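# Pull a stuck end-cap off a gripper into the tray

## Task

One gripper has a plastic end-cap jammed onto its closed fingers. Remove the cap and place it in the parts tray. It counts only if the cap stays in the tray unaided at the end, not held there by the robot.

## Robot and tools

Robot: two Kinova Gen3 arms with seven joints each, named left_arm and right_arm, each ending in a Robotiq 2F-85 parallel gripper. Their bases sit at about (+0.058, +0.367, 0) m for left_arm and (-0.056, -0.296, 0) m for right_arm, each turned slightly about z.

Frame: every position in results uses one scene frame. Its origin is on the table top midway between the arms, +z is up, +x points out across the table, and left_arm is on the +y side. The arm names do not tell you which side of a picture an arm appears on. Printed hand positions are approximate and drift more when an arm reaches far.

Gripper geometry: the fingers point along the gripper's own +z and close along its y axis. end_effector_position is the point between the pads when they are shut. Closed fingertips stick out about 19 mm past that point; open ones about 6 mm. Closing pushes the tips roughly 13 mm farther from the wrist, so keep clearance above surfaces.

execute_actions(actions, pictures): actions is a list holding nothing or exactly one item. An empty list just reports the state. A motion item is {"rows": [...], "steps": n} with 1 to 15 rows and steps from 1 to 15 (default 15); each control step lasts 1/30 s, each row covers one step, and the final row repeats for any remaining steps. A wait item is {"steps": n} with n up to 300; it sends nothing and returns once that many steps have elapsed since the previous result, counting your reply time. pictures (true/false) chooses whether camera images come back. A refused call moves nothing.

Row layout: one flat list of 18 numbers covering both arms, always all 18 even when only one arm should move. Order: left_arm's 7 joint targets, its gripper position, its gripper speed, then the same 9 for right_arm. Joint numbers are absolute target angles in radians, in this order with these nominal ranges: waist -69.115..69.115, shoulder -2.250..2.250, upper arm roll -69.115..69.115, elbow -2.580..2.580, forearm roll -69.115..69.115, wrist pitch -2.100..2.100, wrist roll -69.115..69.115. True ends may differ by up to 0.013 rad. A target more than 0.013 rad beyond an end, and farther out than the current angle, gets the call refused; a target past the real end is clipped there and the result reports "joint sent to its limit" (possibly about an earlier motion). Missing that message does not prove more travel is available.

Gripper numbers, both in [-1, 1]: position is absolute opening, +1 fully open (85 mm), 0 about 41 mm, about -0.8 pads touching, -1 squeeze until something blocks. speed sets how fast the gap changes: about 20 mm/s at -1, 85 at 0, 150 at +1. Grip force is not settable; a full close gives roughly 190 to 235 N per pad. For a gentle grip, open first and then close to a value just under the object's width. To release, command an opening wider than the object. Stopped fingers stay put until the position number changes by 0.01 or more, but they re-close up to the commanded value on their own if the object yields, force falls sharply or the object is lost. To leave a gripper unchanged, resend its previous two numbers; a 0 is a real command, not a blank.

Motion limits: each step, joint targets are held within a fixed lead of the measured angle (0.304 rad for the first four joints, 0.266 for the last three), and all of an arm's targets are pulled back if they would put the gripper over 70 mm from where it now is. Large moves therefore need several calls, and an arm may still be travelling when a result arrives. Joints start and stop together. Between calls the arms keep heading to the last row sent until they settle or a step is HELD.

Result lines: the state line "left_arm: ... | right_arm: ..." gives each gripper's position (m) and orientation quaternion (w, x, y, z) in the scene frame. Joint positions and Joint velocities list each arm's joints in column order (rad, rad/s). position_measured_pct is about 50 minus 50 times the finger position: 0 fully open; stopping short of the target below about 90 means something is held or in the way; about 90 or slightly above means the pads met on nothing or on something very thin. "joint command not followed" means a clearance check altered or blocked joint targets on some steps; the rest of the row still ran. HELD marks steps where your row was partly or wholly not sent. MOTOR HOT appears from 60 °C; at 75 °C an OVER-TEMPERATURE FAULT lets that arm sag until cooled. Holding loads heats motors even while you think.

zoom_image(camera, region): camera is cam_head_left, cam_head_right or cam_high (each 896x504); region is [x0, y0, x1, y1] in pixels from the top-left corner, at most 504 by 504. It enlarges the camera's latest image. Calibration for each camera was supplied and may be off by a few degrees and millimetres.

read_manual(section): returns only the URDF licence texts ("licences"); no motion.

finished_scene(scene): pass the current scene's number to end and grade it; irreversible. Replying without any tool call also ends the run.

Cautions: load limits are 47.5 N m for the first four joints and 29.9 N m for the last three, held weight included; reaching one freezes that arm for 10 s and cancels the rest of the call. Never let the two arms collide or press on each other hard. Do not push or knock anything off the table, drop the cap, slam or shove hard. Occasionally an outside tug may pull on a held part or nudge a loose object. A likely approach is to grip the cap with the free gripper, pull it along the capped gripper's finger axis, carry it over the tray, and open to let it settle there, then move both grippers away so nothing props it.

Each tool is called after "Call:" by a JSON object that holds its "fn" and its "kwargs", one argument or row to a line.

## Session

Call:
{"fn": "execute_actions", "kwargs": {
  "actions": []
}}

Scene clock: 0.00 s of 4700.00 s.
left_arm: end_effector_position=(+0.7652, +0.6423, +0.1186) position_measured_pct=90.1 end_effector_quat_wxyz=(+0.346, -0.348, +0.866, -0.094) | right_arm: end_effector_position=(+0.0807, -0.5701, +0.3151) position_measured_pct=90.1 end_effector_quat_wxyz=(-0.147, +0.810, -0.515, -0.239)
Joint positions: left_arm=[-0.786  0.889  0.276  1.422  0.425  0.19   1.384] | right_arm=[ 1.355  0.516 -0.783  1.424  0.158  1.881  4.317]
Joint velocities: left_arm=[-0.001  0.002 -0.    -0.     0.001 -0.    -0.   ] | right_arm=[ 0.     0.    -0.001  0.    -0.     0.001  0.001]

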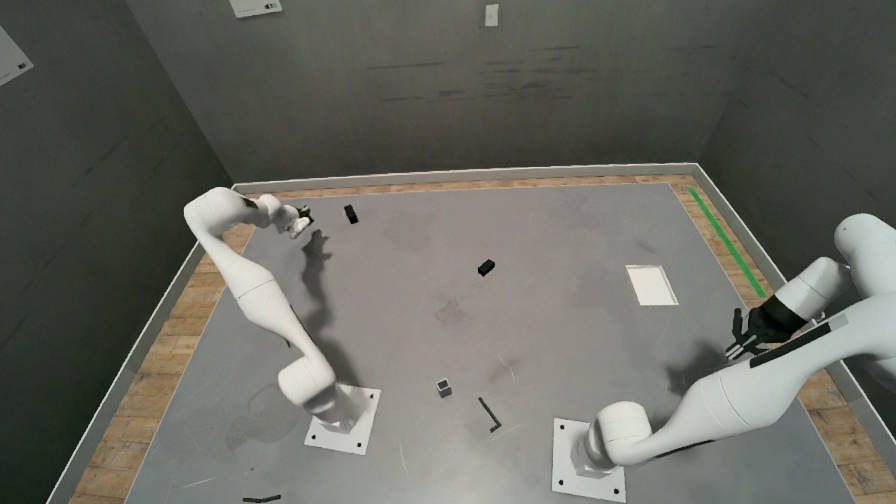

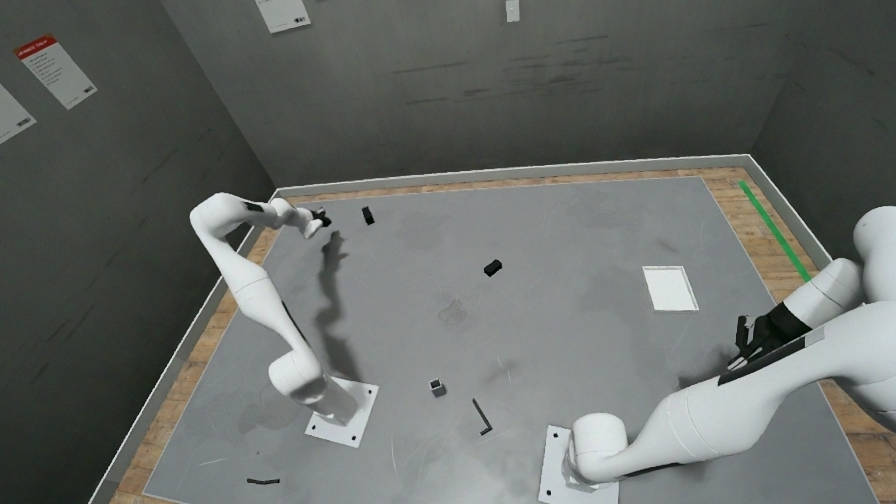

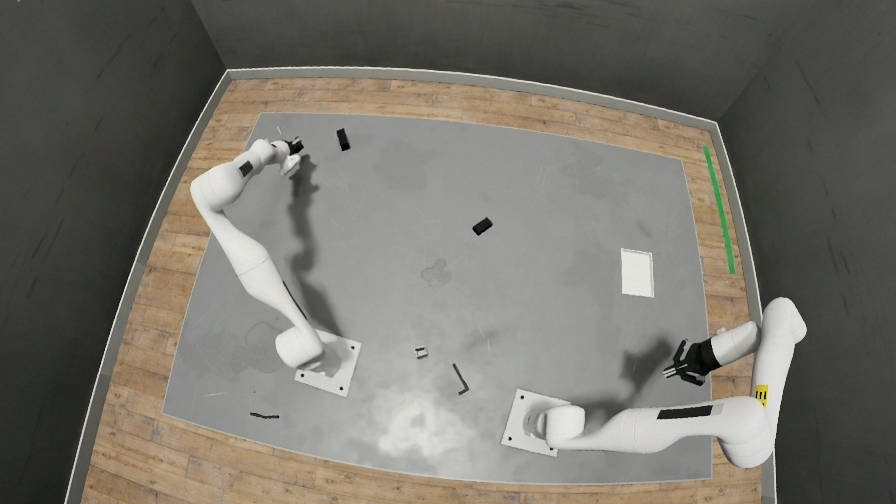

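Right is bare; left again. Same poses, lifting first.

Call:
{"fn": "execute_actions", "kwargs": {
  "actions": [
    {"rows":[[-0.786,0.6,0,1.8,0,-0.8,1.688,-1,0, 0.8,0.3,0,1.12,0,1.522,3.5,1,1]]}
  ],
  "pictures": false
}}

Call:
{"fn": "execute_actions", "kwargs": {
  "actions": [
    {"steps":20}
  ],
  "pictures": false
}}

Call:
{"fn": "execute_actions", "kwargs": {
  "actions": [
    {"rows":[[0.8,0.85,0,2.218,0,-1.497,1.688,-1,0, -0.467,0.50,0,1.12,0,1.522,3.5,1,1]]}
  ],
  "pictures": false
}}

Call:
{"fn": "execute_actions", "kwargs": {
  "actions": [
    {"steps":60}
  ],
  "pictures": false
}}

Call:
{"fn": "execute_actions", "kwargs": {
  "actions": [
    {"rows":[[0.8,0.85,0,2.218,0,-1.497,1.688,-1,0, -0.467,0.53,0,1.325,0,1.287,3.5,1,1]]}
  ],
  "pictures": false
}}

Call:
{"fn": "execute_actions", "kwargs": {
  "actions": [
    {"steps":10}
  ]
}}

Call:
{"fn": "zoom_image", "kwargs": {
  "camera": "cam_high",
  "region": [440, 150, 640, 300]
}}

Scene clock: 5.17 s of 4700.00 s.
left_arm: end_effector_position=(+0.6655, +0.7573, +0.1902) position_measured_pct=91.7 end_effector_quat_wxyz=(+0.418, -0.357, +0.832, +0.077) | right_arm: end_effector_position=(+0.2121, -0.6371, +0.3753) position_measured_pct=25.0 end_effector_quat_wxyz=(-0.060, +0.752, -0.657, -0.020)
Joint positions: left_arm=[-0.786  0.675  0.072  1.696  0.142 -0.107  1.607] | right_arm=[ 1.043  0.367 -0.481  1.214  0.049  1.646  4.054]
Joint velocities: left_arm=[-0.009 -0.423 -0.434  0.617 -0.839 -1.14   0.483] | right_arm=[-0.919 -0.261  0.93  -0.371 -0.199 -0.491 -0.819]
Steps of this call (steps 1 to 90: nothing new was sent; then 1.67 s passed at rest; steps 91 to 105: all 15 steps of this action). Readings (joint positions | what the end effector reports):
91: left_arm=[-0.786 0.887 0.275 1.423 0.425 0.189 1.385] | right_arm=[1.353 0.515 -0.782 1.423 0.158 1.880 4.316] | left_arm position_measured_pct=90.1 | right_arm position_measured_pct=90.1
92: left_arm=[-0.785 0.881 0.271 1.429 0.420 0.185 1.389] | right_arm=[1.346 0.511 -0.776 1.418 0.156 1.876 4.312] | left_arm position_measured_pct=90.5 | right_arm position_measured_pct=88.9
94: left_arm=[-0.783 0.853 0.249 1.457 0.397 0.161 1.412] | right_arm=[1.315 0.490 -0.749 1.391 0.142 1.853 4.289] | left_arm position_measured_pct=91.3 | right_arm position_measured_pct=81.7
98: left_arm=[-0.784 0.783 0.179 1.541 0.323 0.086 1.485] | right_arm=[1.227 0.436 -0.663 1.315 0.101 1.776 4.212] | left_arm position_measured_pct=91.7 | right_arm position_measured_pct=61.5
105: the state above

Scene clock: 5.83 s of 4700.00 s.
left_arm: end_effector_position=(+0.6739, +0.8148, +0.3909) position_measured_pct=91.7 end_effector_quat_wxyz=(+0.670, -0.273, +0.665, +0.187) | right_arm: end_effector_position=(+0.1954, -0.7257, +0.4288) position_measured_pct=0.0 end_effector_quat_wxyz=(+0.011, -0.450, +0.888, -0.099)
Joint positions: left_arm=[-0.786  0.599  0.     1.799  0.    -0.795  1.688] | right_arm=[ 0.802  0.3   -0.     1.12   0.     1.522  3.501]
Joint velocities: left_arm=[ 0.    -0.002 -0.001  0.007 -0.001 -0.08   0.001] | right_arm=[-0.021 -0.001 -0.     0.001 -0.004  0.    -0.011]
Steps of this call (steps 1 to 20: the robot went on to your last target). Readings (joint positions | what the end effector reports):
1: left_arm=[-0.786 0.661 0.058 1.716 0.115 -0.146 1.622] | right_arm=[1.012 0.359 -0.449 1.202 0.043 1.630 4.025] | left_arm position_measured_pct=91.7 | right_arm position_measured_pct=19.8
2: left_arm=[-0.786 0.650 0.046 1.732 0.092 -0.186 1.635] | right_arm=[0.982 0.350 -0.414 1.190 0.036 1.615 3.994] | left_arm position_measured_pct=91.7 | right_arm position_measured_pct=14.3
4: left_arm=[-0.787 0.633 0.027 1.757 0.057 -0.267 1.655] | right_arm=[0.928 0.335 -0.337 1.169 0.024 1.586 3.925] | left_arm position_measured_pct=91.7 | right_arm position_measured_pct=4.8
8: left_arm=[-0.787 0.613 0.009 1.784 0.020 -0.430 1.676] | right_arm=[0.854 0.314 -0.175 1.139 0.009 1.547 3.778] | left_arm position_measured_pct=91.7 | right_arm position_measured_pct=0.4
20: the state above

Scene clock: 6.33 s of 4700.00 s.
left_arm: end_effector_position=(+0.7093, +0.6696, +0.2627) position_measured_pct=91.7 end_effector_quat_wxyz=(+0.634, -0.221, +0.732, +0.113) | right_arm: end_effector_position=(+0.3179, -0.6468, +0.3620) position_measured_pct=0.0 end_effector_quat_wxyz=(+0.008, -0.574, +0.818, -0.033)
Joint positions: left_arm=[-0.593  0.722 -0.001  1.983  0.    -0.964  1.688] | right_arm=[0.515 0.432 0.001 1.12  0.    1.522 3.5  ]
Joint velocities: left_arm=[ 0.48   0.219  0.001  0.405 -0.001 -0.415  0.001] | right_arm=[-0.696  0.184 -0.002  0.001 -0.001 -0.001  0.002]
Steps of this call (steps 1 to 15: all 15 steps of this action). Readings (joint positions | what the end effector reports):
1: left_arm=[-0.785 0.600 -0.000 1.800 0.000 -0.798 1.688] | right_arm=[0.800 0.301 0.000 1.120 0.000 1.522 3.501] | left_arm position_measured_pct=91.7 | right_arm position_measured_pct=0.0
2: left_arm=[-0.778 0.605 -0.002 1.805 0.001 -0.805 1.688] | right_arm=[0.793 0.305 0.001 1.119 0.001 1.522 3.501] | left_arm position_measured_pct=91.7 | right_arm position_measured_pct=0.0
4: left_arm=[-0.752 0.625 -0.003 1.828 0.001 -0.827 1.688] | right_arm=[0.762 0.324 0.003 1.119 0.001 1.522 3.501] | left_arm position_measured_pct=91.7 | right_arm position_measured_pct=0.0
8: left_arm=[-0.697 0.665 -0.001 1.883 0.001 -0.874 1.688] | right_arm=[0.674 0.375 0.001 1.120 0.000 1.522 3.500] | left_arm position_measured_pct=91.7 | right_arm position_measured_pct=0.0
15: the state above

Scene clock: 8.33 s of 4700.00 s.
left_arm: end_effector_position=(+0.5333, -0.0792, +0.2480) position_measured_pct=91.7 end_effector_quat_wxyz=(+0.645, +0.209, +0.677, -0.285) | right_arm: end_effector_position=(+0.4472, -0.1791, +0.3273) position_measured_pct=0.0 end_effector_quat_wxyz=(+0.000, +0.893, -0.451, -0.000)
Joint positions: left_arm=[ 0.591  0.849  0.     2.215 -0.    -1.488  1.688] | right_arm=[-0.467  0.5   -0.     1.12  -0.     1.522  3.5  ]
Joint velocities: left_arm=[ 0.611  0.003  0.     0.008  0.002 -0.027  0.   ] | right_arm=[-0.001 -0.    -0.001  0.001 -0.001  0.     0.   ]
Steps of this call (steps 1 to 60: the robot went on to your last target). Readings (joint positions | what the end effector reports):
1: left_arm=[-0.577 0.730 -0.001 1.996 0.000 -0.978 1.688] | right_arm=[0.491 0.438 0.001 1.120 0.000 1.522 3.500] | left_arm position_measured_pct=91.7 | right_arm position_measured_pct=0.0
2: left_arm=[-0.560 0.737 -0.001 2.009 0.000 -0.992 1.688] | right_arm=[0.468 0.444 0.001 1.120 0.000 1.522 3.500] | left_arm position_measured_pct=91.7 | right_arm position_measured_pct=0.0
4: left_arm=[-0.526 0.750 -0.001 2.033 0.000 -1.022 1.688] | right_arm=[0.421 0.453 0.001 1.120 0.000 1.522 3.500] | left_arm position_measured_pct=91.7 | right_arm position_measured_pct=0.0
8: left_arm=[-0.453 0.774 -0.001 2.077 0.000 -1.085 1.688] | right_arm=[0.327 0.468 0.000 1.120 0.000 1.522 3.500] | left_arm position_measured_pct=91.7 | right_arm position_measured_pct=0.0
60: the state above

Scene clock: 8.83 s of 4700.00 s.
left_arm: end_effector_position=(+0.4318, -0.1660, +0.2489) position_measured_pct=91.7 end_effector_quat_wxyz=(+0.614, +0.276, +0.651, -0.351) | right_arm: end_effector_position=(+0.4462, -0.1793, +0.2484) position_measured_pct=0.0 end_effector_quat_wxyz=(+0.000, +0.893, -0.451, -0.000)
Joint positions: left_arm=[ 0.795  0.85   0.     2.218 -0.    -1.497  1.688] | right_arm=[-0.467  0.531 -0.     1.324 -0.     1.288  3.5  ]
Joint velocities: left_arm=[ 0.039  0.004 -0.01   0.     0.004 -0.001 -0.001] | right_arm=[ 0.    -0.005  0.001  0.017  0.    -0.015 -0.001]
Steps of this call (steps 1 to 15: all 15 steps of this action). Readings (joint positions | what the end effector reports):
1: left_arm=[0.611 0.849 0.000 2.215 -0.000 -1.489 1.688] | right_arm=[-0.467 0.500 -0.000 1.121 0.000 1.521 3.500] | left_arm position_measured_pct=91.7 | right_arm position_measured_pct=0.0
2: left_arm=[0.631 0.849 0.000 2.215 -0.000 -1.490 1.688] | right_arm=[-0.467 0.500 0.000 1.126 0.000 1.515 3.500] | left_arm position_measured_pct=91.7 | right_arm position_measured_pct=0.0
4: left_arm=[0.672 0.849 0.000 2.216 -0.000 -1.491 1.688] | right_arm=[-0.467 0.503 0.000 1.153 0.000 1.483 3.500] | left_arm position_measured_pct=91.7 | right_arm position_measured_pct=0.0
8: left_arm=[0.751 0.850 0.001 2.217 -0.000 -1.495 1.688] | right_arm=[-0.467 0.520 -0.000 1.258 -0.000 1.363 3.500] | left_arm position_measured_pct=91.7 | right_arm position_measured_pct=0.0
15: the state above

Scene clock: 9.17 s of 4700.00 s.
left_arm: end_effector_position=(+0.4297, -0.1674, +0.2489) position_measured_pct=91.7 end_effector_quat_wxyz=(+0.613, +0.278, +0.650, -0.352) | right_arm: end_effector_position=(+0.4460, -0.1794, +0.2484) position_measured_pct=0.0 end_effector_quat_wxyz=(+0.000, +0.893, -0.451, -0.000)
Joint positions: left_arm=[ 0.8    0.85   0.     2.218 -0.    -1.497  1.688] | right_arm=[-0.467  0.53   0.     1.325  0.     1.287  3.5  ]
Joint velocities: left_arm=[ 0.003  0.001 -0.     0.     0.    -0.    -0.   ] | right_arm=[-0.    -0.001  0.002  0.    -0.     0.     0.001]
Steps of this call (steps 1 to 10: the robot went on to your last target). Readings (joint positions | what the end effector reports):
1: left_arm=[0.797 0.850 0.000 2.218 -0.000 -1.497 1.688] | right_arm=[-0.467 0.531 -0.000 1.324 -0.000 1.288 3.500] | left_arm position_measured_pct=91.7 | right_arm position_measured_pct=0.0
2: left_arm=[0.797 0.850 0.000 2.218 -0.000 -1.497 1.688] | right_arm=[-0.467 0.530 -0.000 1.324 0.000 1.287 3.500] | left_arm position_measured_pct=91.7 | right_arm position_measured_pct=0.0
4: left_arm=[0.799 0.850 0.000 2.218 -0.000 -1.497 1.688] | right_arm=[-0.467 0.530 0.000 1.325 0.000 1.287 3.500] | left_arm position_measured_pct=91.7 | right_arm position_measured_pct=0.0
8: left_arm=[0.800 0.850 0.000 2.218 -0.000 -1.497 1.688] | right_arm=[-0.467 0.530 0.000 1.325 0.000 1.287 3.500] | left_arm position_measured_pct=91.7 | right_arm position_measured_pct=0.0
10: the state above

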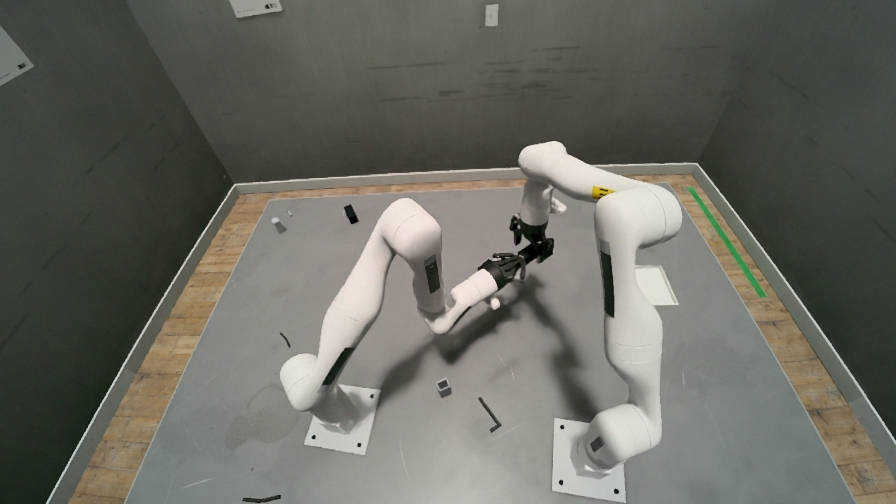

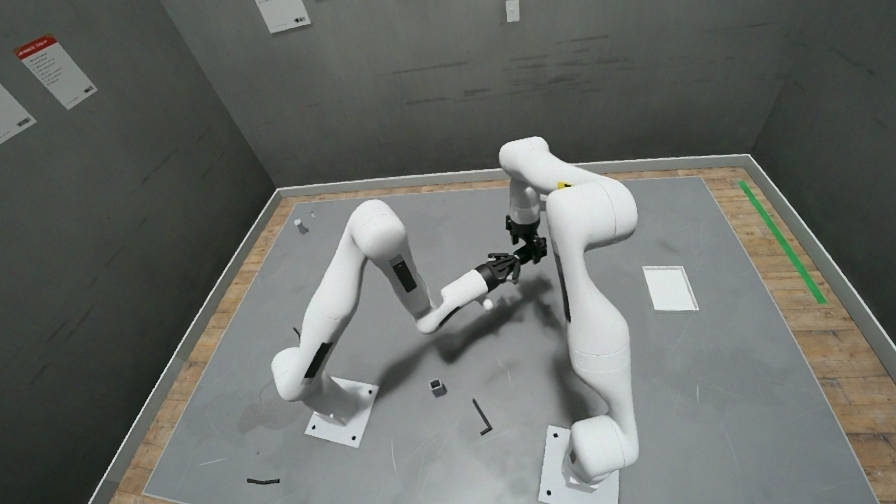

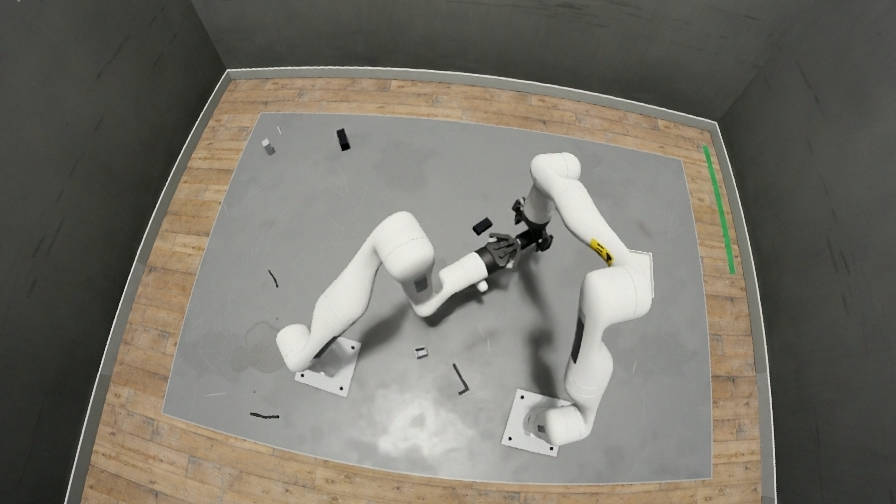

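Region (440, 150, 640, 300) of cam_high's 896x504 image, scaled by 2.520, with more detail than that image has; it fills the top 378 rows of this view, and the rest is white.

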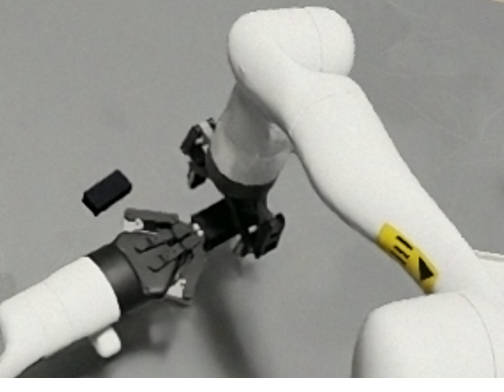

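Call:
{"fn": "execute_actions", "kwargs": {
  "actions": [
    {"rows":[[0.8,0.85,0,2.218,0,-1.497,1.688,-1,0, -0.467,0.53,0,1.325,0,1.287,3.5,-1,1]]}
  ],
  "pictures": false
}}

Call:
{"fn": "execute_actions", "kwargs": {
  "actions": [
    {"rows":[[0.8,0.85,0,2.5,0,-1.78,1.688,-1,0, -0.467,0.53,0,1.325,0,1.287,3.5,-1,1]]}
  ],
  "pictures": false
}}

Call:
{"fn": "execute_actions", "kwargs": {
  "actions": [
    {"steps":8}
  ],
  "pictures": false
}}

Call:
{"fn": "execute_actions", "kwargs": {
  "actions": [
    {"rows":[[0.8,0.85,0,2.5,0,-1.78,1.688,-1,0, 0.453,0.65,0,1.2,0,1.29,3.5,-1,1]]}
  ],
  "pictures": false
}}

Call:
{"fn": "execute_actions", "kwargs": {
  "actions": [
    {"steps":30}
  ],
  "pictures": false
}}

Call:
{"fn": "execute_actions", "kwargs": {
  "actions": [
    {"rows":[[0.8,0.85,0,2.5,0,-1.78,1.688,-1,0, 0.453,0.922,0,1.178,0,1.042,3.5,-1,1]]}
  ],
  "pictures": false
}}

Call:
{"fn": "execute_actions", "kwargs": {
  "actions": [
    {"steps":8}
  ]
}}

Scene clock: 14.70 s of 4700.00 s.
left_arm: end_effector_position=(+0.4332, -0.1645, +0.2468) position_measured_pct=91.7 end_effector_quat_wxyz=(+0.614, +0.277, +0.652, -0.348) | right_arm: end_effector_position=(+0.4444, -0.1805, +0.2485) position_measured_pct=58.7 end_effector_quat_wxyz=(+0.002, +0.892, -0.451, -0.001)
Joint positions: left_arm=[ 0.797  0.852 -0.003  2.219  0.003 -1.495  1.687] | right_arm=[-0.467  0.529  0.     1.327  0.001  1.291  3.5  ]
Joint velocities: left_arm=[-0.004  0.003  0.004 -0.    -0.002 -0.001  0.   ] | right_arm=[ 0.001  0.001  0.     0.001  0.001  0.001 -0.002]
Steps of this call (steps 1 to 15: the robot went on to your last target; steps 16 to 90: nothing new was sent; then 2.03 s passed at rest; steps 91 to 105: all 15 steps of this action). Readings (joint positions | what the end effector reports):
91: left_arm=[0.800 0.850 0.000 2.218 -0.000 -1.497 1.688] | right_arm=[-0.467 0.530 0.000 1.325 -0.000 1.287 3.500] | left_arm position_measured_pct=91.7 | right_arm position_measured_pct=0.0
92: left_arm=[0.800 0.850 0.000 2.218 -0.000 -1.497 1.688] | right_arm=[-0.467 0.530 0.000 1.325 0.000 1.287 3.500] | left_arm position_measured_pct=91.7 | right_arm position_measured_pct=1.2
94: left_arm=[0.800 0.850 0.000 2.218 -0.000 -1.497 1.688] | right_arm=[-0.467 0.530 0.000 1.325 0.000 1.287 3.500] | left_arm position_measured_pct=91.7 | right_arm position_measured_pct=8.3
98: left_arm=[0.800 0.850 0.000 2.218 -0.000 -1.497 1.688] | right_arm=[-0.467 0.530 -0.000 1.325 0.000 1.287 3.500] | left_arm position_measured_pct=91.7 | right_arm position_measured_pct=28.2
105: the state above

Scene clock: 15.20 s of 4700.00 s.
left_arm: end_effector_position=(+0.3773, -0.0981, +0.2552) position_measured_pct=91.7 end_effector_quat_wxyz=(+0.614, +0.278, +0.650, -0.352) | right_arm: end_effector_position=(+0.4460, -0.1793, +0.2484) position_measured_pct=58.7 end_effector_quat_wxyz=(+0.000, +0.893, -0.451, -0.000)
Joint positions: left_arm=[ 0.8    0.85   0.     2.496 -0.    -1.777  1.688] | right_arm=[-0.467  0.53   0.     1.325  0.     1.287  3.5  ]
Joint velocities: left_arm=[ 0.002 -0.002  0.     0.07  -0.001 -0.074  0.   ] | right_arm=[ 0.002  0.001 -0.    -0.001 -0.    -0.     0.001]
Steps of this call (steps 1 to 15: all 15 steps of this action). Readings (joint positions | what the end effector reports):
1: left_arm=[0.796 0.852 -0.003 2.220 0.003 -1.496 1.687] | right_arm=[-0.467 0.529 0.000 1.327 0.000 1.291 3.500] | left_arm position_measured_pct=91.7 | right_arm position_measured_pct=58.7
2: left_arm=[0.796 0.852 -0.003 2.224 0.003 -1.501 1.687] | right_arm=[-0.467 0.529 -0.000 1.327 -0.001 1.291 3.500] | left_arm position_measured_pct=91.7 | right_arm position_measured_pct=58.7
4: left_arm=[0.796 0.852 -0.004 2.249 0.003 -1.526 1.688] | right_arm=[-0.470 0.529 -0.005 1.328 -0.006 1.293 3.500] | left_arm position_measured_pct=91.7 | right_arm position_measured_pct=58.7
8: left_arm=[0.797 0.851 -0.001 2.368 0.001 -1.642 1.688] | right_arm=[-0.469 0.530 -0.001 1.326 -0.000 1.288 3.500] | left_arm position_measured_pct=91.7 | right_arm position_measured_pct=58.7
15: the state above

Scene clock: 15.47 s of 4700.00 s.
left_arm: end_effector_position=(+0.3765, -0.0971, +0.2552) position_measured_pct=91.7 end_effector_quat_wxyz=(+0.614, +0.278, +0.650, -0.352) | right_arm: end_effector_position=(+0.4460, -0.1794, +0.2484) position_measured_pct=58.7 end_effector_quat_wxyz=(+0.000, +0.893, -0.451, -0.000)
Joint positions: left_arm=[ 0.8    0.85   0.     2.5   -0.    -1.78   1.688] | right_arm=[-0.467  0.53   0.     1.325  0.     1.287  3.5  ]
Joint velocities: left_arm=[-0.    -0.001  0.001  0.001  0.001 -0.001  0.001] | right_arm=[-0.001 -0.001 -0.002 -0.001  0.     0.    -0.001]
Steps of this call (steps 1 to 8: the robot went on to your last target). Readings (joint positions | what the end effector reports):
1: left_arm=[0.800 0.850 0.000 2.497 -0.000 -1.778 1.688] | right_arm=[-0.467 0.530 0.000 1.325 0.000 1.287 3.500] | left_arm position_measured_pct=91.7 | right_arm position_measured_pct=58.7
2: left_arm=[0.800 0.850 0.000 2.498 -0.000 -1.779 1.688] | right_arm=[-0.467 0.530 0.000 1.325 0.000 1.287 3.500] | left_arm position_measured_pct=91.7 | right_arm position_measured_pct=58.7
4: left_arm=[0.800 0.850 0.000 2.499 0.000 -1.780 1.688] | right_arm=[-0.467 0.530 0.000 1.325 0.000 1.287 3.500] | left_arm position_measured_pct=91.7 | right_arm position_measured_pct=58.7
8: the state above

Scene clock: 15.97 s of 4700.00 s.
left_arm: end_effector_position=(+0.3765, -0.0971, +0.2552) position_measured_pct=91.7 end_effector_quat_wxyz=(+0.614, +0.278, +0.650, -0.352) | right_arm: end_effector_position=(+0.4877, -0.3279, +0.2311) position_measured_pct=58.7 end_effector_quat_wxyz=(-0.001, +0.818, -0.575, +0.000)
Joint positions: left_arm=[ 0.8    0.85  -0.     2.5   -0.    -1.78   1.688] | right_arm=[-0.176  0.611 -0.001  1.241 -0.     1.289  3.5  ]
Joint velocities: left_arm=[-0.002  0.    -0.    -0.     0.001 -0.     0.   ] | right_arm=[ 0.683  0.104  0.001 -0.111  0.001  0.003  0.001]
Steps of this call (steps 1 to 15: all 15 steps of this action). Readings (joint positions | what the end effector reports):
1: left_arm=[0.800 0.850 0.000 2.500 -0.000 -1.780 1.688] | right_arm=[-0.466 0.531 -0.000 1.325 -0.000 1.287 3.500] | left_arm position_measured_pct=91.7 | right_arm position_measured_pct=58.7
2: left_arm=[0.800 0.850 0.000 2.500 -0.000 -1.780 1.688] | right_arm=[-0.459 0.533 -0.002 1.322 -0.001 1.287 3.500] | left_arm position_measured_pct=91.7 | right_arm position_measured_pct=58.7
4: left_arm=[0.800 0.850 0.000 2.500 -0.000 -1.780 1.688] | right_arm=[-0.430 0.545 -0.003 1.311 -0.002 1.288 3.500] | left_arm position_measured_pct=91.7 | right_arm position_measured_pct=58.7
8: left_arm=[0.800 0.850 0.000 2.500 -0.000 -1.780 1.688] | right_arm=[-0.336 0.577 -0.001 1.277 -0.000 1.288 3.500] | left_arm position_measured_pct=91.7 | right_arm position_measured_pct=58.7
15: the state above

Scene clock: 16.97 s of 4700.00 s.
left_arm: end_effector_position=(+0.3765, -0.0971, +0.2552) position_measured_pct=91.7 end_effector_quat_wxyz=(+0.614, +0.278, +0.650, -0.352) | right_arm: end_effector_position=(+0.3778, -0.6475, +0.2219) position_measured_pct=58.7 end_effector_quat_wxyz=(-0.001, -0.603, +0.798, -0.001)
Joint positions: left_arm=[ 0.8    0.85   0.     2.5   -0.    -1.78   1.688] | right_arm=[0.444 0.65  0.002 1.2   0.001 1.29  3.5  ]
Joint velocities: left_arm=[ 0.001  0.     0.     0.     0.001 -0.    -0.   ] | right_arm=[ 0.092  0.002 -0.006 -0.002 -0.002  0.001 -0.001]
Steps of this call (steps 1 to 30: the robot went on to your last target). Readings (joint positions | what the end effector reports):
1: left_arm=[0.800 0.850 -0.000 2.500 -0.000 -1.780 1.688] | right_arm=[-0.154 0.614 -0.001 1.238 -0.000 1.289 3.500] | left_arm position_measured_pct=91.7 | right_arm position_measured_pct=58.7
2: left_arm=[0.800 0.850 0.000 2.500 -0.000 -1.780 1.688] | right_arm=[-0.131 0.617 -0.001 1.234 -0.000 1.289 3.500] | left_arm position_measured_pct=91.7 | right_arm position_measured_pct=58.7
4: left_arm=[0.800 0.850 0.000 2.500 -0.000 -1.780 1.688] | right_arm=[-0.086 0.622 -0.001 1.229 -0.000 1.289 3.500] | left_arm position_measured_pct=91.7 | right_arm position_measured_pct=58.7
8: left_arm=[0.800 0.850 0.000 2.500 -0.000 -1.780 1.688] | right_arm=[0.005 0.631 -0.000 1.220 -0.000 1.289 3.500] | left_arm position_measured_pct=91.7 | right_arm position_measured_pct=58.7
30: the state above

Scene clock: 17.47 s of 4700.00 s.
left_arm: end_effector_position=(+0.3765, -0.0971, +0.2552) position_measured_pct=91.7 end_effector_quat_wxyz=(+0.614, +0.278, +0.650, -0.352) | right_arm: end_effector_position=(+0.4135, -0.6782, +0.0801) position_measured_pct=58.7 end_effector_quat_wxyz=(+0.000, -0.600, +0.800, -0.000)
Joint positions: left_arm=[ 0.8    0.85   0.     2.5   -0.    -1.78   1.688] | right_arm=[0.452 0.903 0.    1.18  0.    1.058 3.5  ]
Joint velocities: left_arm=[ 0.     0.    -0.     0.     0.    -0.    -0.001] | right_arm=[ 0.006  0.284 -0.002 -0.014 -0.    -0.275  0.001]
Steps of this call (steps 1 to 15: all 15 steps of this action). Readings (joint positions | what the end effector reports):
1: left_arm=[0.800 0.850 0.000 2.500 -0.000 -1.780 1.688] | right_arm=[0.446 0.651 0.002 1.200 0.001 1.289 3.500] | left_arm position_measured_pct=91.7 | right_arm position_measured_pct=58.7
2: left_arm=[0.800 0.850 0.000 2.500 -0.000 -1.780 1.688] | right_arm=[0.447 0.657 0.001 1.199 0.001 1.284 3.500] | left_arm position_measured_pct=91.7 | right_arm position_measured_pct=58.7
4: left_arm=[0.800 0.850 0.000 2.500 0.000 -1.780 1.688] | right_arm=[0.448 0.686 0.001 1.195 0.000 1.259 3.500] | left_arm position_measured_pct=91.7 | right_arm position_measured_pct=58.7
8: left_arm=[0.800 0.850 0.000 2.500 -0.000 -1.780 1.688] | right_arm=[0.449 0.775 0.001 1.189 0.000 1.178 3.500] | left_arm position_measured_pct=91.7 | right_arm position_measured_pct=58.7
15: the state above

Scene clock: 17.73 s of 4700.00 s.
left_arm: end_effector_position=(+0.3765, -0.0971, +0.2552) position_measured_pct=91.7 end_effector_quat_wxyz=(+0.614, +0.278, +0.650, -0.352) | right_arm: end_effector_position=(+0.4150, -0.6797, +0.0697) position_measured_pct=58.7 end_effector_quat_wxyz=(+0.000, -0.600, +0.800, -0.000)
Joint positions: left_arm=[ 0.8    0.85   0.     2.5   -0.    -1.78   1.688] | right_arm=[0.453 0.921 0.    1.178 0.    1.042 3.5  ]
Joint velocities: left_arm=[-0.001  0.002 -0.    -0.    -0.002 -0.     0.001] | right_arm=[ 0.     0.012  0.001 -0.001 -0.    -0.003  0.001]
Steps of this call (steps 1 to 8: the robot went on to your last target). Readings (joint positions | what the end effector reports):
1: left_arm=[0.800 0.850 0.000 2.500 -0.000 -1.780 1.688] | right_arm=[0.453 0.910 -0.000 1.180 0.000 1.050 3.500] | left_arm position_measured_pct=91.7 | right_arm position_measured_pct=58.7
2: left_arm=[0.800 0.850 0.000 2.500 0.000 -1.780 1.688] | right_arm=[0.453 0.915 -0.000 1.180 0.000 1.046 3.500] | left_arm position_measured_pct=91.7 | right_arm position_measured_pct=58.7
4: left_arm=[0.800 0.850 0.000 2.500 -0.000 -1.780 1.688] | right_arm=[0.453 0.918 -0.000 1.179 -0.000 1.043 3.500] | left_arm position_measured_pct=91.7 | right_arm position_measured_pct=58.7
8: the state above

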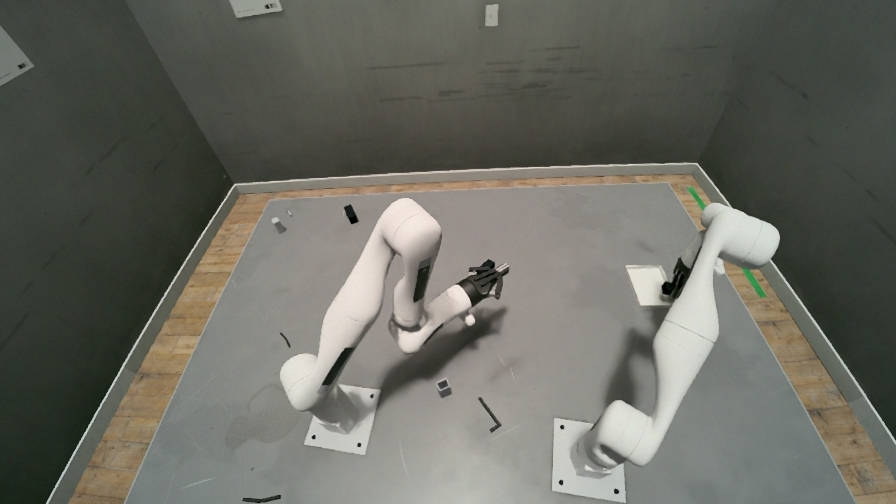

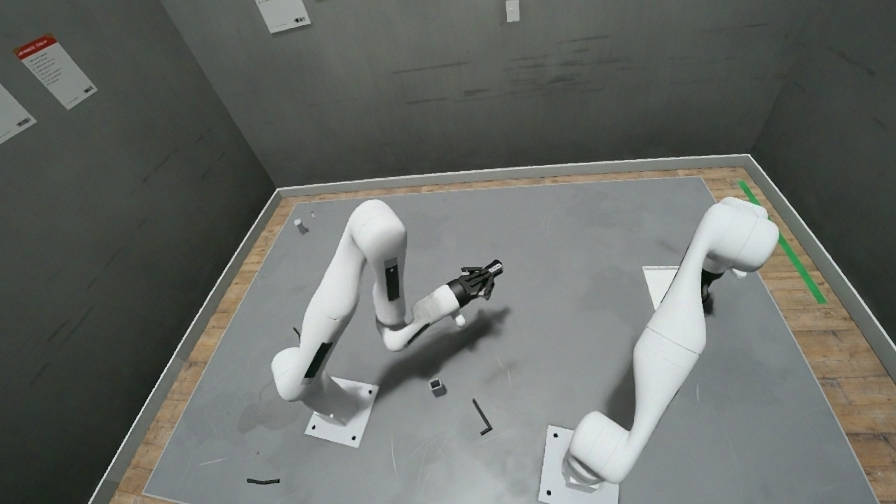

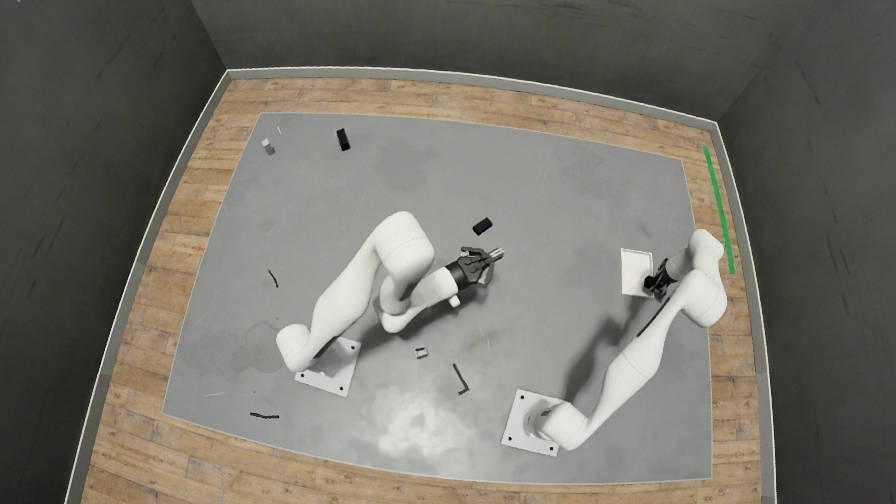

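Shift toward centre.

Call:
{"fn": "execute_actions", "kwargs": {
  "actions": [
    {"rows":[[0.8,0.85,0,2.5,0,-1.78,1.688,-1,0, 0.36,0.922,0,1.178,0,1.042,3.5,-1,1]]}
  ],
  "pictures": false
}}

Call:
{"fn": "execute_actions", "kwargs": {
  "actions": [
    {"steps":5}
  ]
}}

Scene clock: 20.57 s of 4700.00 s.
left_arm: end_effector_position=(+0.3765, -0.0971, +0.2552) position_measured_pct=91.7 end_effector_quat_wxyz=(+0.614, +0.278, +0.650, -0.352) | right_arm: end_effector_position=(+0.4482, -0.6348, +0.0690) position_measured_pct=58.7 end_effector_quat_wxyz=(+0.000, +0.636, -0.772, -0.000)
Joint positions: left_arm=[ 0.8    0.85   0.     2.5   -0.    -1.78   1.688] | right_arm=[ 0.361  0.922 -0.     1.178  0.     1.042  3.5  ]
Joint velocities: left_arm=[ 0.001 -0.003  0.    -0.     0.001  0.     0.   ] | right_arm=[-0.01   0.    -0.    -0.001  0.001 -0.    -0.001]
Steps of this call (steps 1 to 30: the robot went on to your last target; steps 31 to 70: nothing new was sent; steps 71 to 85: all 15 steps of this action). Readings (joint positions | what the end effector reports):
71: left_arm=[0.800 0.850 0.000 2.500 -0.000 -1.780 1.688] | right_arm=[0.452 0.922 0.000 1.178 0.000 1.042 3.500] | left_arm position_measured_pct=91.7 | right_arm position_measured_pct=58.7
72: left_arm=[0.800 0.850 0.000 2.500 -0.000 -1.780 1.688] | right_arm=[0.446 0.922 0.002 1.178 0.001 1.042 3.500] | left_arm position_measured_pct=91.7 | right_arm position_measured_pct=58.7
74: left_arm=[0.800 0.850 0.000 2.500 -0.000 -1.780 1.688] | right_arm=[0.418 0.922 0.004 1.178 0.002 1.042 3.500] | left_arm position_measured_pct=91.7 | right_arm position_measured_pct=58.7
78: left_arm=[0.800 0.850 0.000 2.500 -0.000 -1.780 1.688] | right_arm=[0.369 0.922 -0.003 1.178 -0.001 1.042 3.500] | left_arm position_measured_pct=91.7 | right_arm position_measured_pct=58.7
85: the state above

Scene clock: 20.73 s of 4700.00 s.
left_arm: end_effector_position=(+0.3765, -0.0971, +0.2552) position_measured_pct=91.7 end_effector_quat_wxyz=(+0.614, +0.278, +0.650, -0.352) | right_arm: end_effector_position=(+0.4485, -0.6344, +0.0690) position_measured_pct=58.7 end_effector_quat_wxyz=(+0.000, +0.636, -0.772, -0.000)
Joint positions: left_arm=[ 0.8    0.85   0.     2.5   -0.    -1.78   1.688] | right_arm=[ 0.36   0.922 -0.     1.178 -0.     1.042  3.5  ]
Joint velocities: left_arm=[ 0.     0.001 -0.    -0.     0.001 -0.    -0.001] | right_arm=[-0.002  0.001  0.002  0.     0.     0.001 -0.   ]
Steps of this call (steps 1 to 5: the robot went on to your last target). Readings (joint positions | what the end effector reports):
1: left_arm=[0.800 0.850 0.000 2.500 -0.000 -1.780 1.688] | right_arm=[0.361 0.922 -0.000 1.178 -0.000 1.042 3.500] | left_arm position_measured_pct=91.7 | right_arm position_measured_pct=58.7
2: left_arm=[0.800 0.850 0.000 2.500 -0.000 -1.780 1.688] | right_arm=[0.361 0.922 -0.000 1.178 -0.000 1.042 3.500] | left_arm position_measured_pct=91.7 | right_arm position_measured_pct=58.7
4: left_arm=[0.800 0.850 0.000 2.500 -0.000 -1.780 1.688] | right_arm=[0.360 0.922 -0.000 1.178 -0.000 1.042 3.500] | left_arm position_measured_pct=91.7 | right_arm position_measured_pct=58.7
5: the state above

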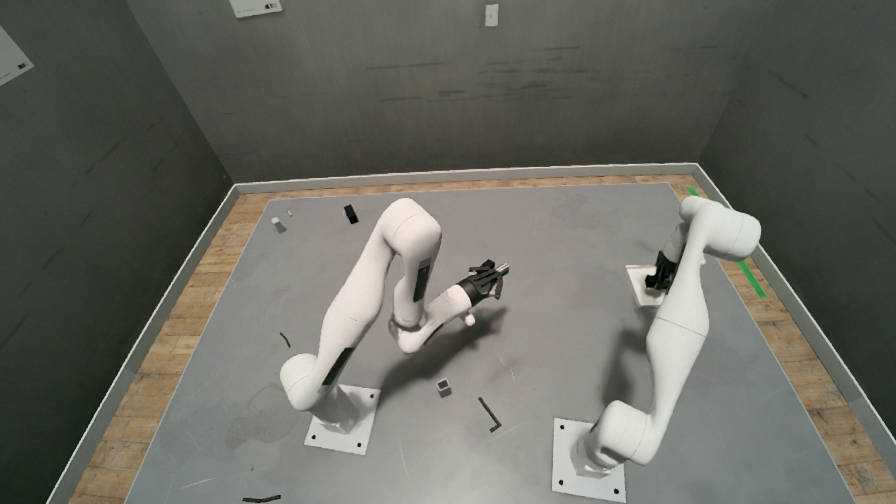

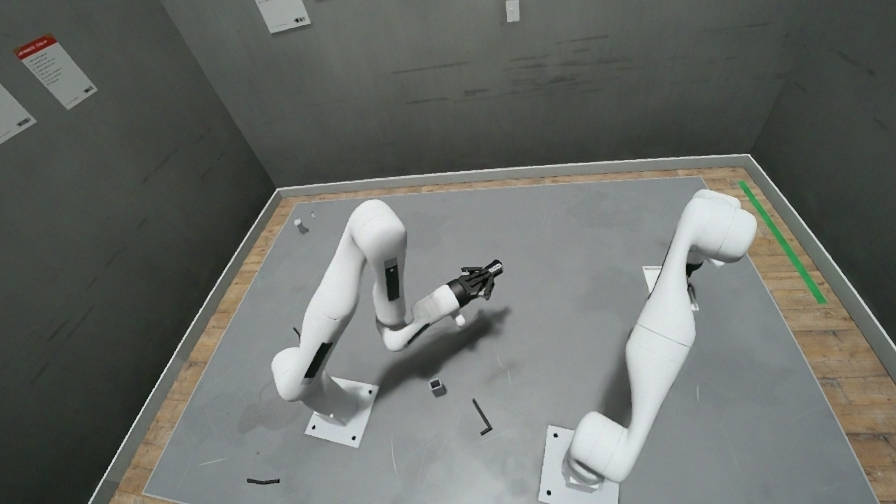

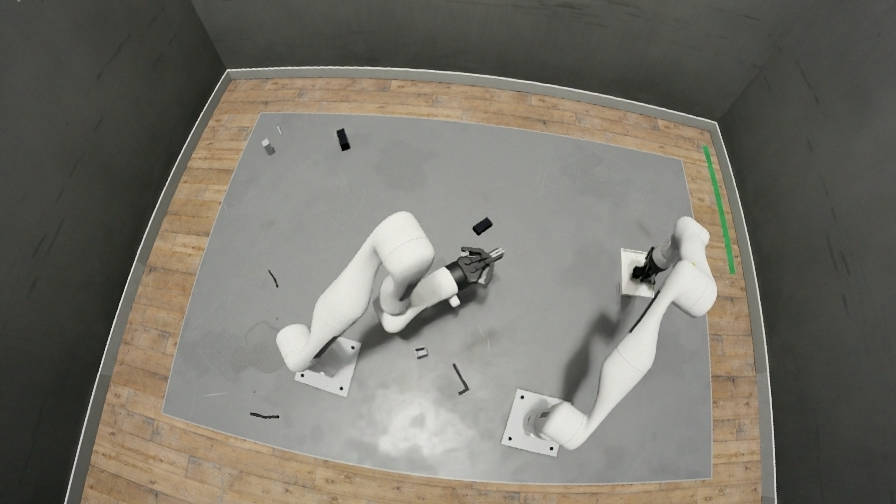

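Call:
{"fn": "execute_actions", "kwargs": {
  "actions": [
    {"rows":[[0.8,0.85,0,2.5,0,-1.78,1.688,-1,0, 0.36,0.922,0,1.178,0,1.042,3.5,0.4,1]]}
  ],
  "pictures": false
}}

Call:
{"fn": "execute_actions", "kwargs": {
  "actions": [
    {"rows":[[0.8,0.85,0,2.5,0,-1.78,1.688,-1,0, 0.0,0.55,0,1.3,0,1.29,3.5,0.4,1]]}
  ],
  "pictures": false
}}

Call:
{"fn": "execute_actions", "kwargs": {
  "actions": [
    {"steps":15}
  ]
}}

Scene clock: 24.47 s of 4700.00 s.
left_arm: end_effector_position=(+0.3765, -0.0971, +0.2552) position_measured_pct=91.7 end_effector_quat_wxyz=(+0.614, +0.278, +0.650, -0.352) | right_arm: end_effector_position=(+0.4485, -0.6343, +0.0690) position_measured_pct=29.8 end_effector_quat_wxyz=(+0.000, +0.636, -0.771, -0.000)
Joint positions: left_arm=[ 0.8    0.85   0.     2.5   -0.    -1.78   1.688] | right_arm=[ 0.36   0.922 -0.     1.178  0.     1.042  3.5  ]
Joint velocities: left_arm=[ 0.    -0.002 -0.    -0.     0.     0.    -0.   ] | right_arm=[-0.001  0.001  0.001  0.    -0.     0.     0.001]
Steps of this call (steps 1 to 15: the robot went on to your last target; steps 16 to 90: nothing new was sent; then 0.23 s passed at rest; steps 91 to 105: all 15 steps of this action). Readings (joint positions | what the end effector reports):
91: left_arm=[0.800 0.850 0.000 2.500 -0.000 -1.780 1.688] | right_arm=[0.360 0.922 -0.000 1.178 0.000 1.042 3.500] | left_arm position_measured_pct=91.7 | right_arm position_measured_pct=58.7
92: left_arm=[0.800 0.850 0.000 2.500 -0.000 -1.780 1.688] | right_arm=[0.360 0.922 0.000 1.178 0.000 1.042 3.500] | left_arm position_measured_pct=91.7 | right_arm position_measured_pct=58.3
94: left_arm=[0.800 0.850 0.000 2.500 -0.000 -1.780 1.688] | right_arm=[0.360 0.922 0.000 1.178 0.000 1.042 3.500] | left_arm position_measured_pct=91.7 | right_arm position_measured_pct=50.4
98: left_arm=[0.800 0.850 0.000 2.500 -0.000 -1.780 1.688] | right_arm=[0.360 0.922 0.000 1.178 0.000 1.042 3.500] | left_arm position_measured_pct=91.7 | right_arm position_measured_pct=32.9
105: the state above

Scene clock: 24.97 s of 4700.00 s.
left_arm: end_effector_position=(+0.3765, -0.0971, +0.2552) position_measured_pct=91.7 end_effector_quat_wxyz=(+0.614, +0.278, +0.650, -0.352) | right_arm: end_effector_position=(+0.4666, -0.4974, +0.1831) position_measured_pct=29.8 end_effector_quat_wxyz=(+0.001, +0.719, -0.695, -0.002)
Joint positions: left_arm=[ 0.8    0.85   0.     2.5   -0.    -1.78   1.688] | right_arm=[0.133 0.689 0.    1.256 0.    1.2   3.5  ]
Joint velocities: left_arm=[ 0.    -0.001  0.     0.     0.001 -0.    -0.001] | right_arm=[-0.522 -0.544 -0.003  0.168 -0.002  0.349  0.001]
Steps of this call (steps 1 to 15: all 15 steps of this action). Readings (joint positions | what the end effector reports):
1: left_arm=[0.800 0.850 0.000 2.500 -0.000 -1.780 1.688] | right_arm=[0.359 0.921 0.000 1.179 0.000 1.043 3.500] | left_arm position_measured_pct=91.7 | right_arm position_measured_pct=29.8
2: left_arm=[0.800 0.850 0.000 2.500 -0.000 -1.780 1.688] | right_arm=[0.353 0.915 0.002 1.182 0.001 1.046 3.500] | left_arm position_measured_pct=91.7 | right_arm position_measured_pct=29.8
4: left_arm=[0.800 0.850 0.000 2.500 -0.000 -1.780 1.688] | right_arm=[0.324 0.886 0.004 1.193 0.002 1.068 3.500] | left_arm position_measured_pct=91.7 | right_arm position_measured_pct=29.8
8: left_arm=[0.800 0.850 0.000 2.500 -0.000 -1.780 1.688] | right_arm=[0.253 0.815 0.001 1.217 0.000 1.119 3.500] | left_arm position_measured_pct=91.7 | right_arm position_measured_pct=29.8
15: the state above

Scene clock: 25.47 s of 4700.00 s.
left_arm: end_effector_position=(+0.3765, -0.0971, +0.2552) position_measured_pct=91.7 end_effector_quat_wxyz=(+0.614, +0.278, +0.650, -0.352) | right_arm: end_effector_position=(+0.4529, -0.4200, +0.2449) position_measured_pct=29.8 end_effector_quat_wxyz=(-0.000, +0.764, -0.646, +0.000)
Joint positions: left_arm=[ 0.8    0.85  -0.     2.5   -0.    -1.78   1.688] | right_arm=[ 0.002  0.551 -0.     1.3   -0.     1.29   3.5  ]
Joint velocities: left_arm=[ 0.001 -0.001 -0.    -0.     0.     0.    -0.001] | right_arm=[-0.015 -0.015 -0.001  0.004 -0.002  0.002  0.   ]
Steps of this call (steps 1 to 15: the robot went on to your last target). Readings (joint positions | what the end effector reports):
1: left_arm=[0.800 0.850 0.000 2.500 -0.000 -1.780 1.688] | right_arm=[0.116 0.671 0.000 1.262 0.000 1.212 3.500] | left_arm position_measured_pct=91.7 | right_arm position_measured_pct=29.8
2: left_arm=[0.800 0.850 0.000 2.500 -0.000 -1.780 1.688] | right_arm=[0.098 0.653 0.000 1.267 0.000 1.223 3.500] | left_arm position_measured_pct=91.7 | right_arm position_measured_pct=29.8
4: left_arm=[0.800 0.850 0.000 2.500 -0.000 -1.780 1.688] | right_arm=[0.063 0.616 0.000 1.279 0.000 1.247 3.500] | left_arm position_measured_pct=91.7 | right_arm position_measured_pct=29.8
8: left_arm=[0.800 0.850 0.000 2.500 -0.000 -1.780 1.688] | right_arm=[0.014 0.565 -0.002 1.295 -0.001 1.282 3.500] | left_arm position_measured_pct=91.7 | right_arm position_measured_pct=29.8
15: the state above

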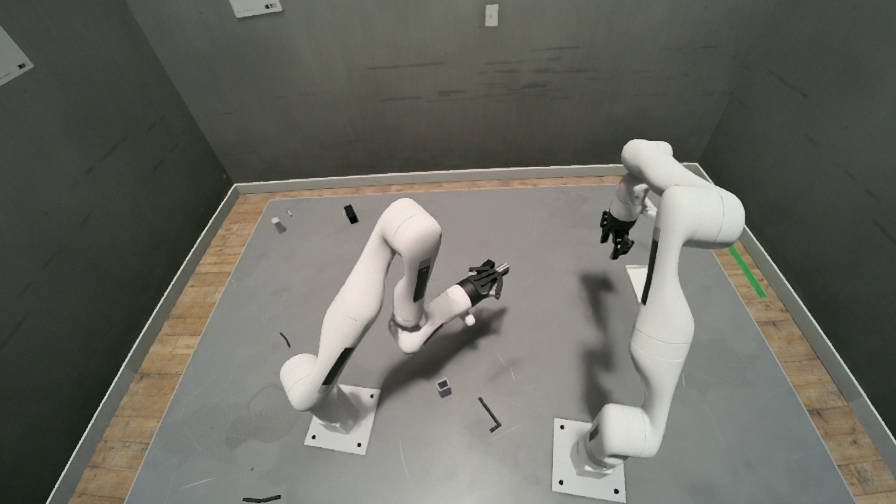

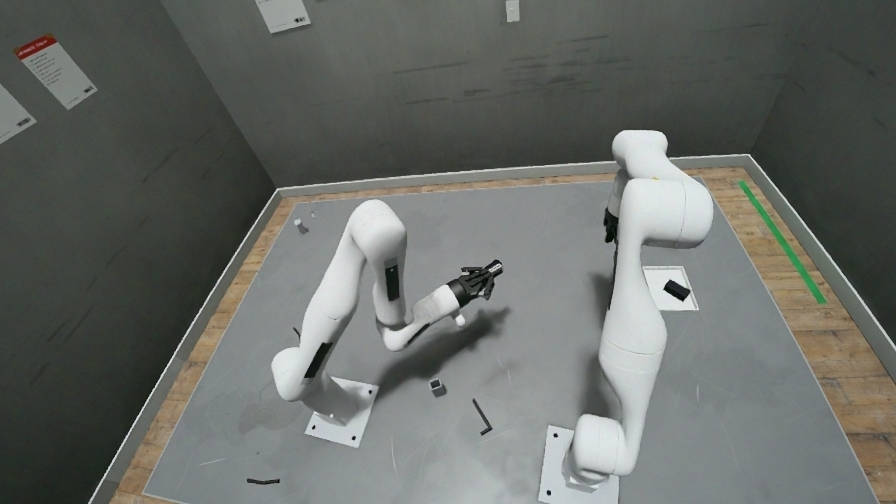

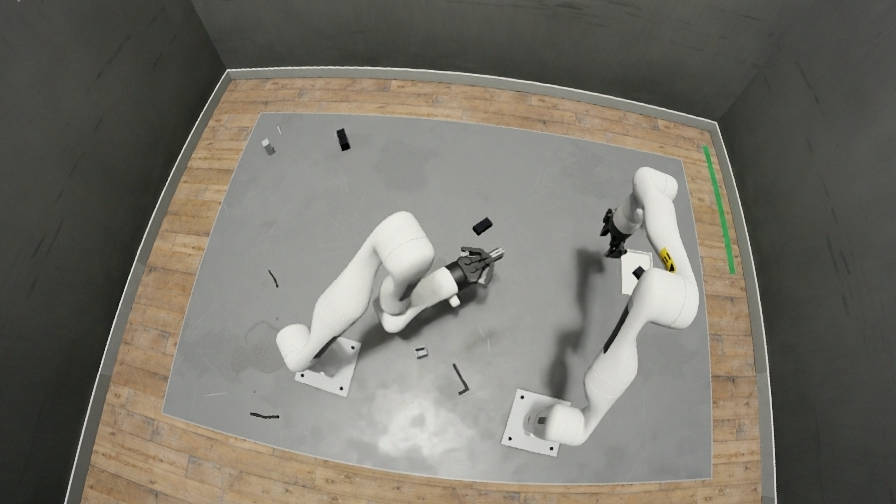

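Call:
{"fn": "finished_scene", "kwargs": {
  "scene": 2
}}

The scene is finished: the task was done.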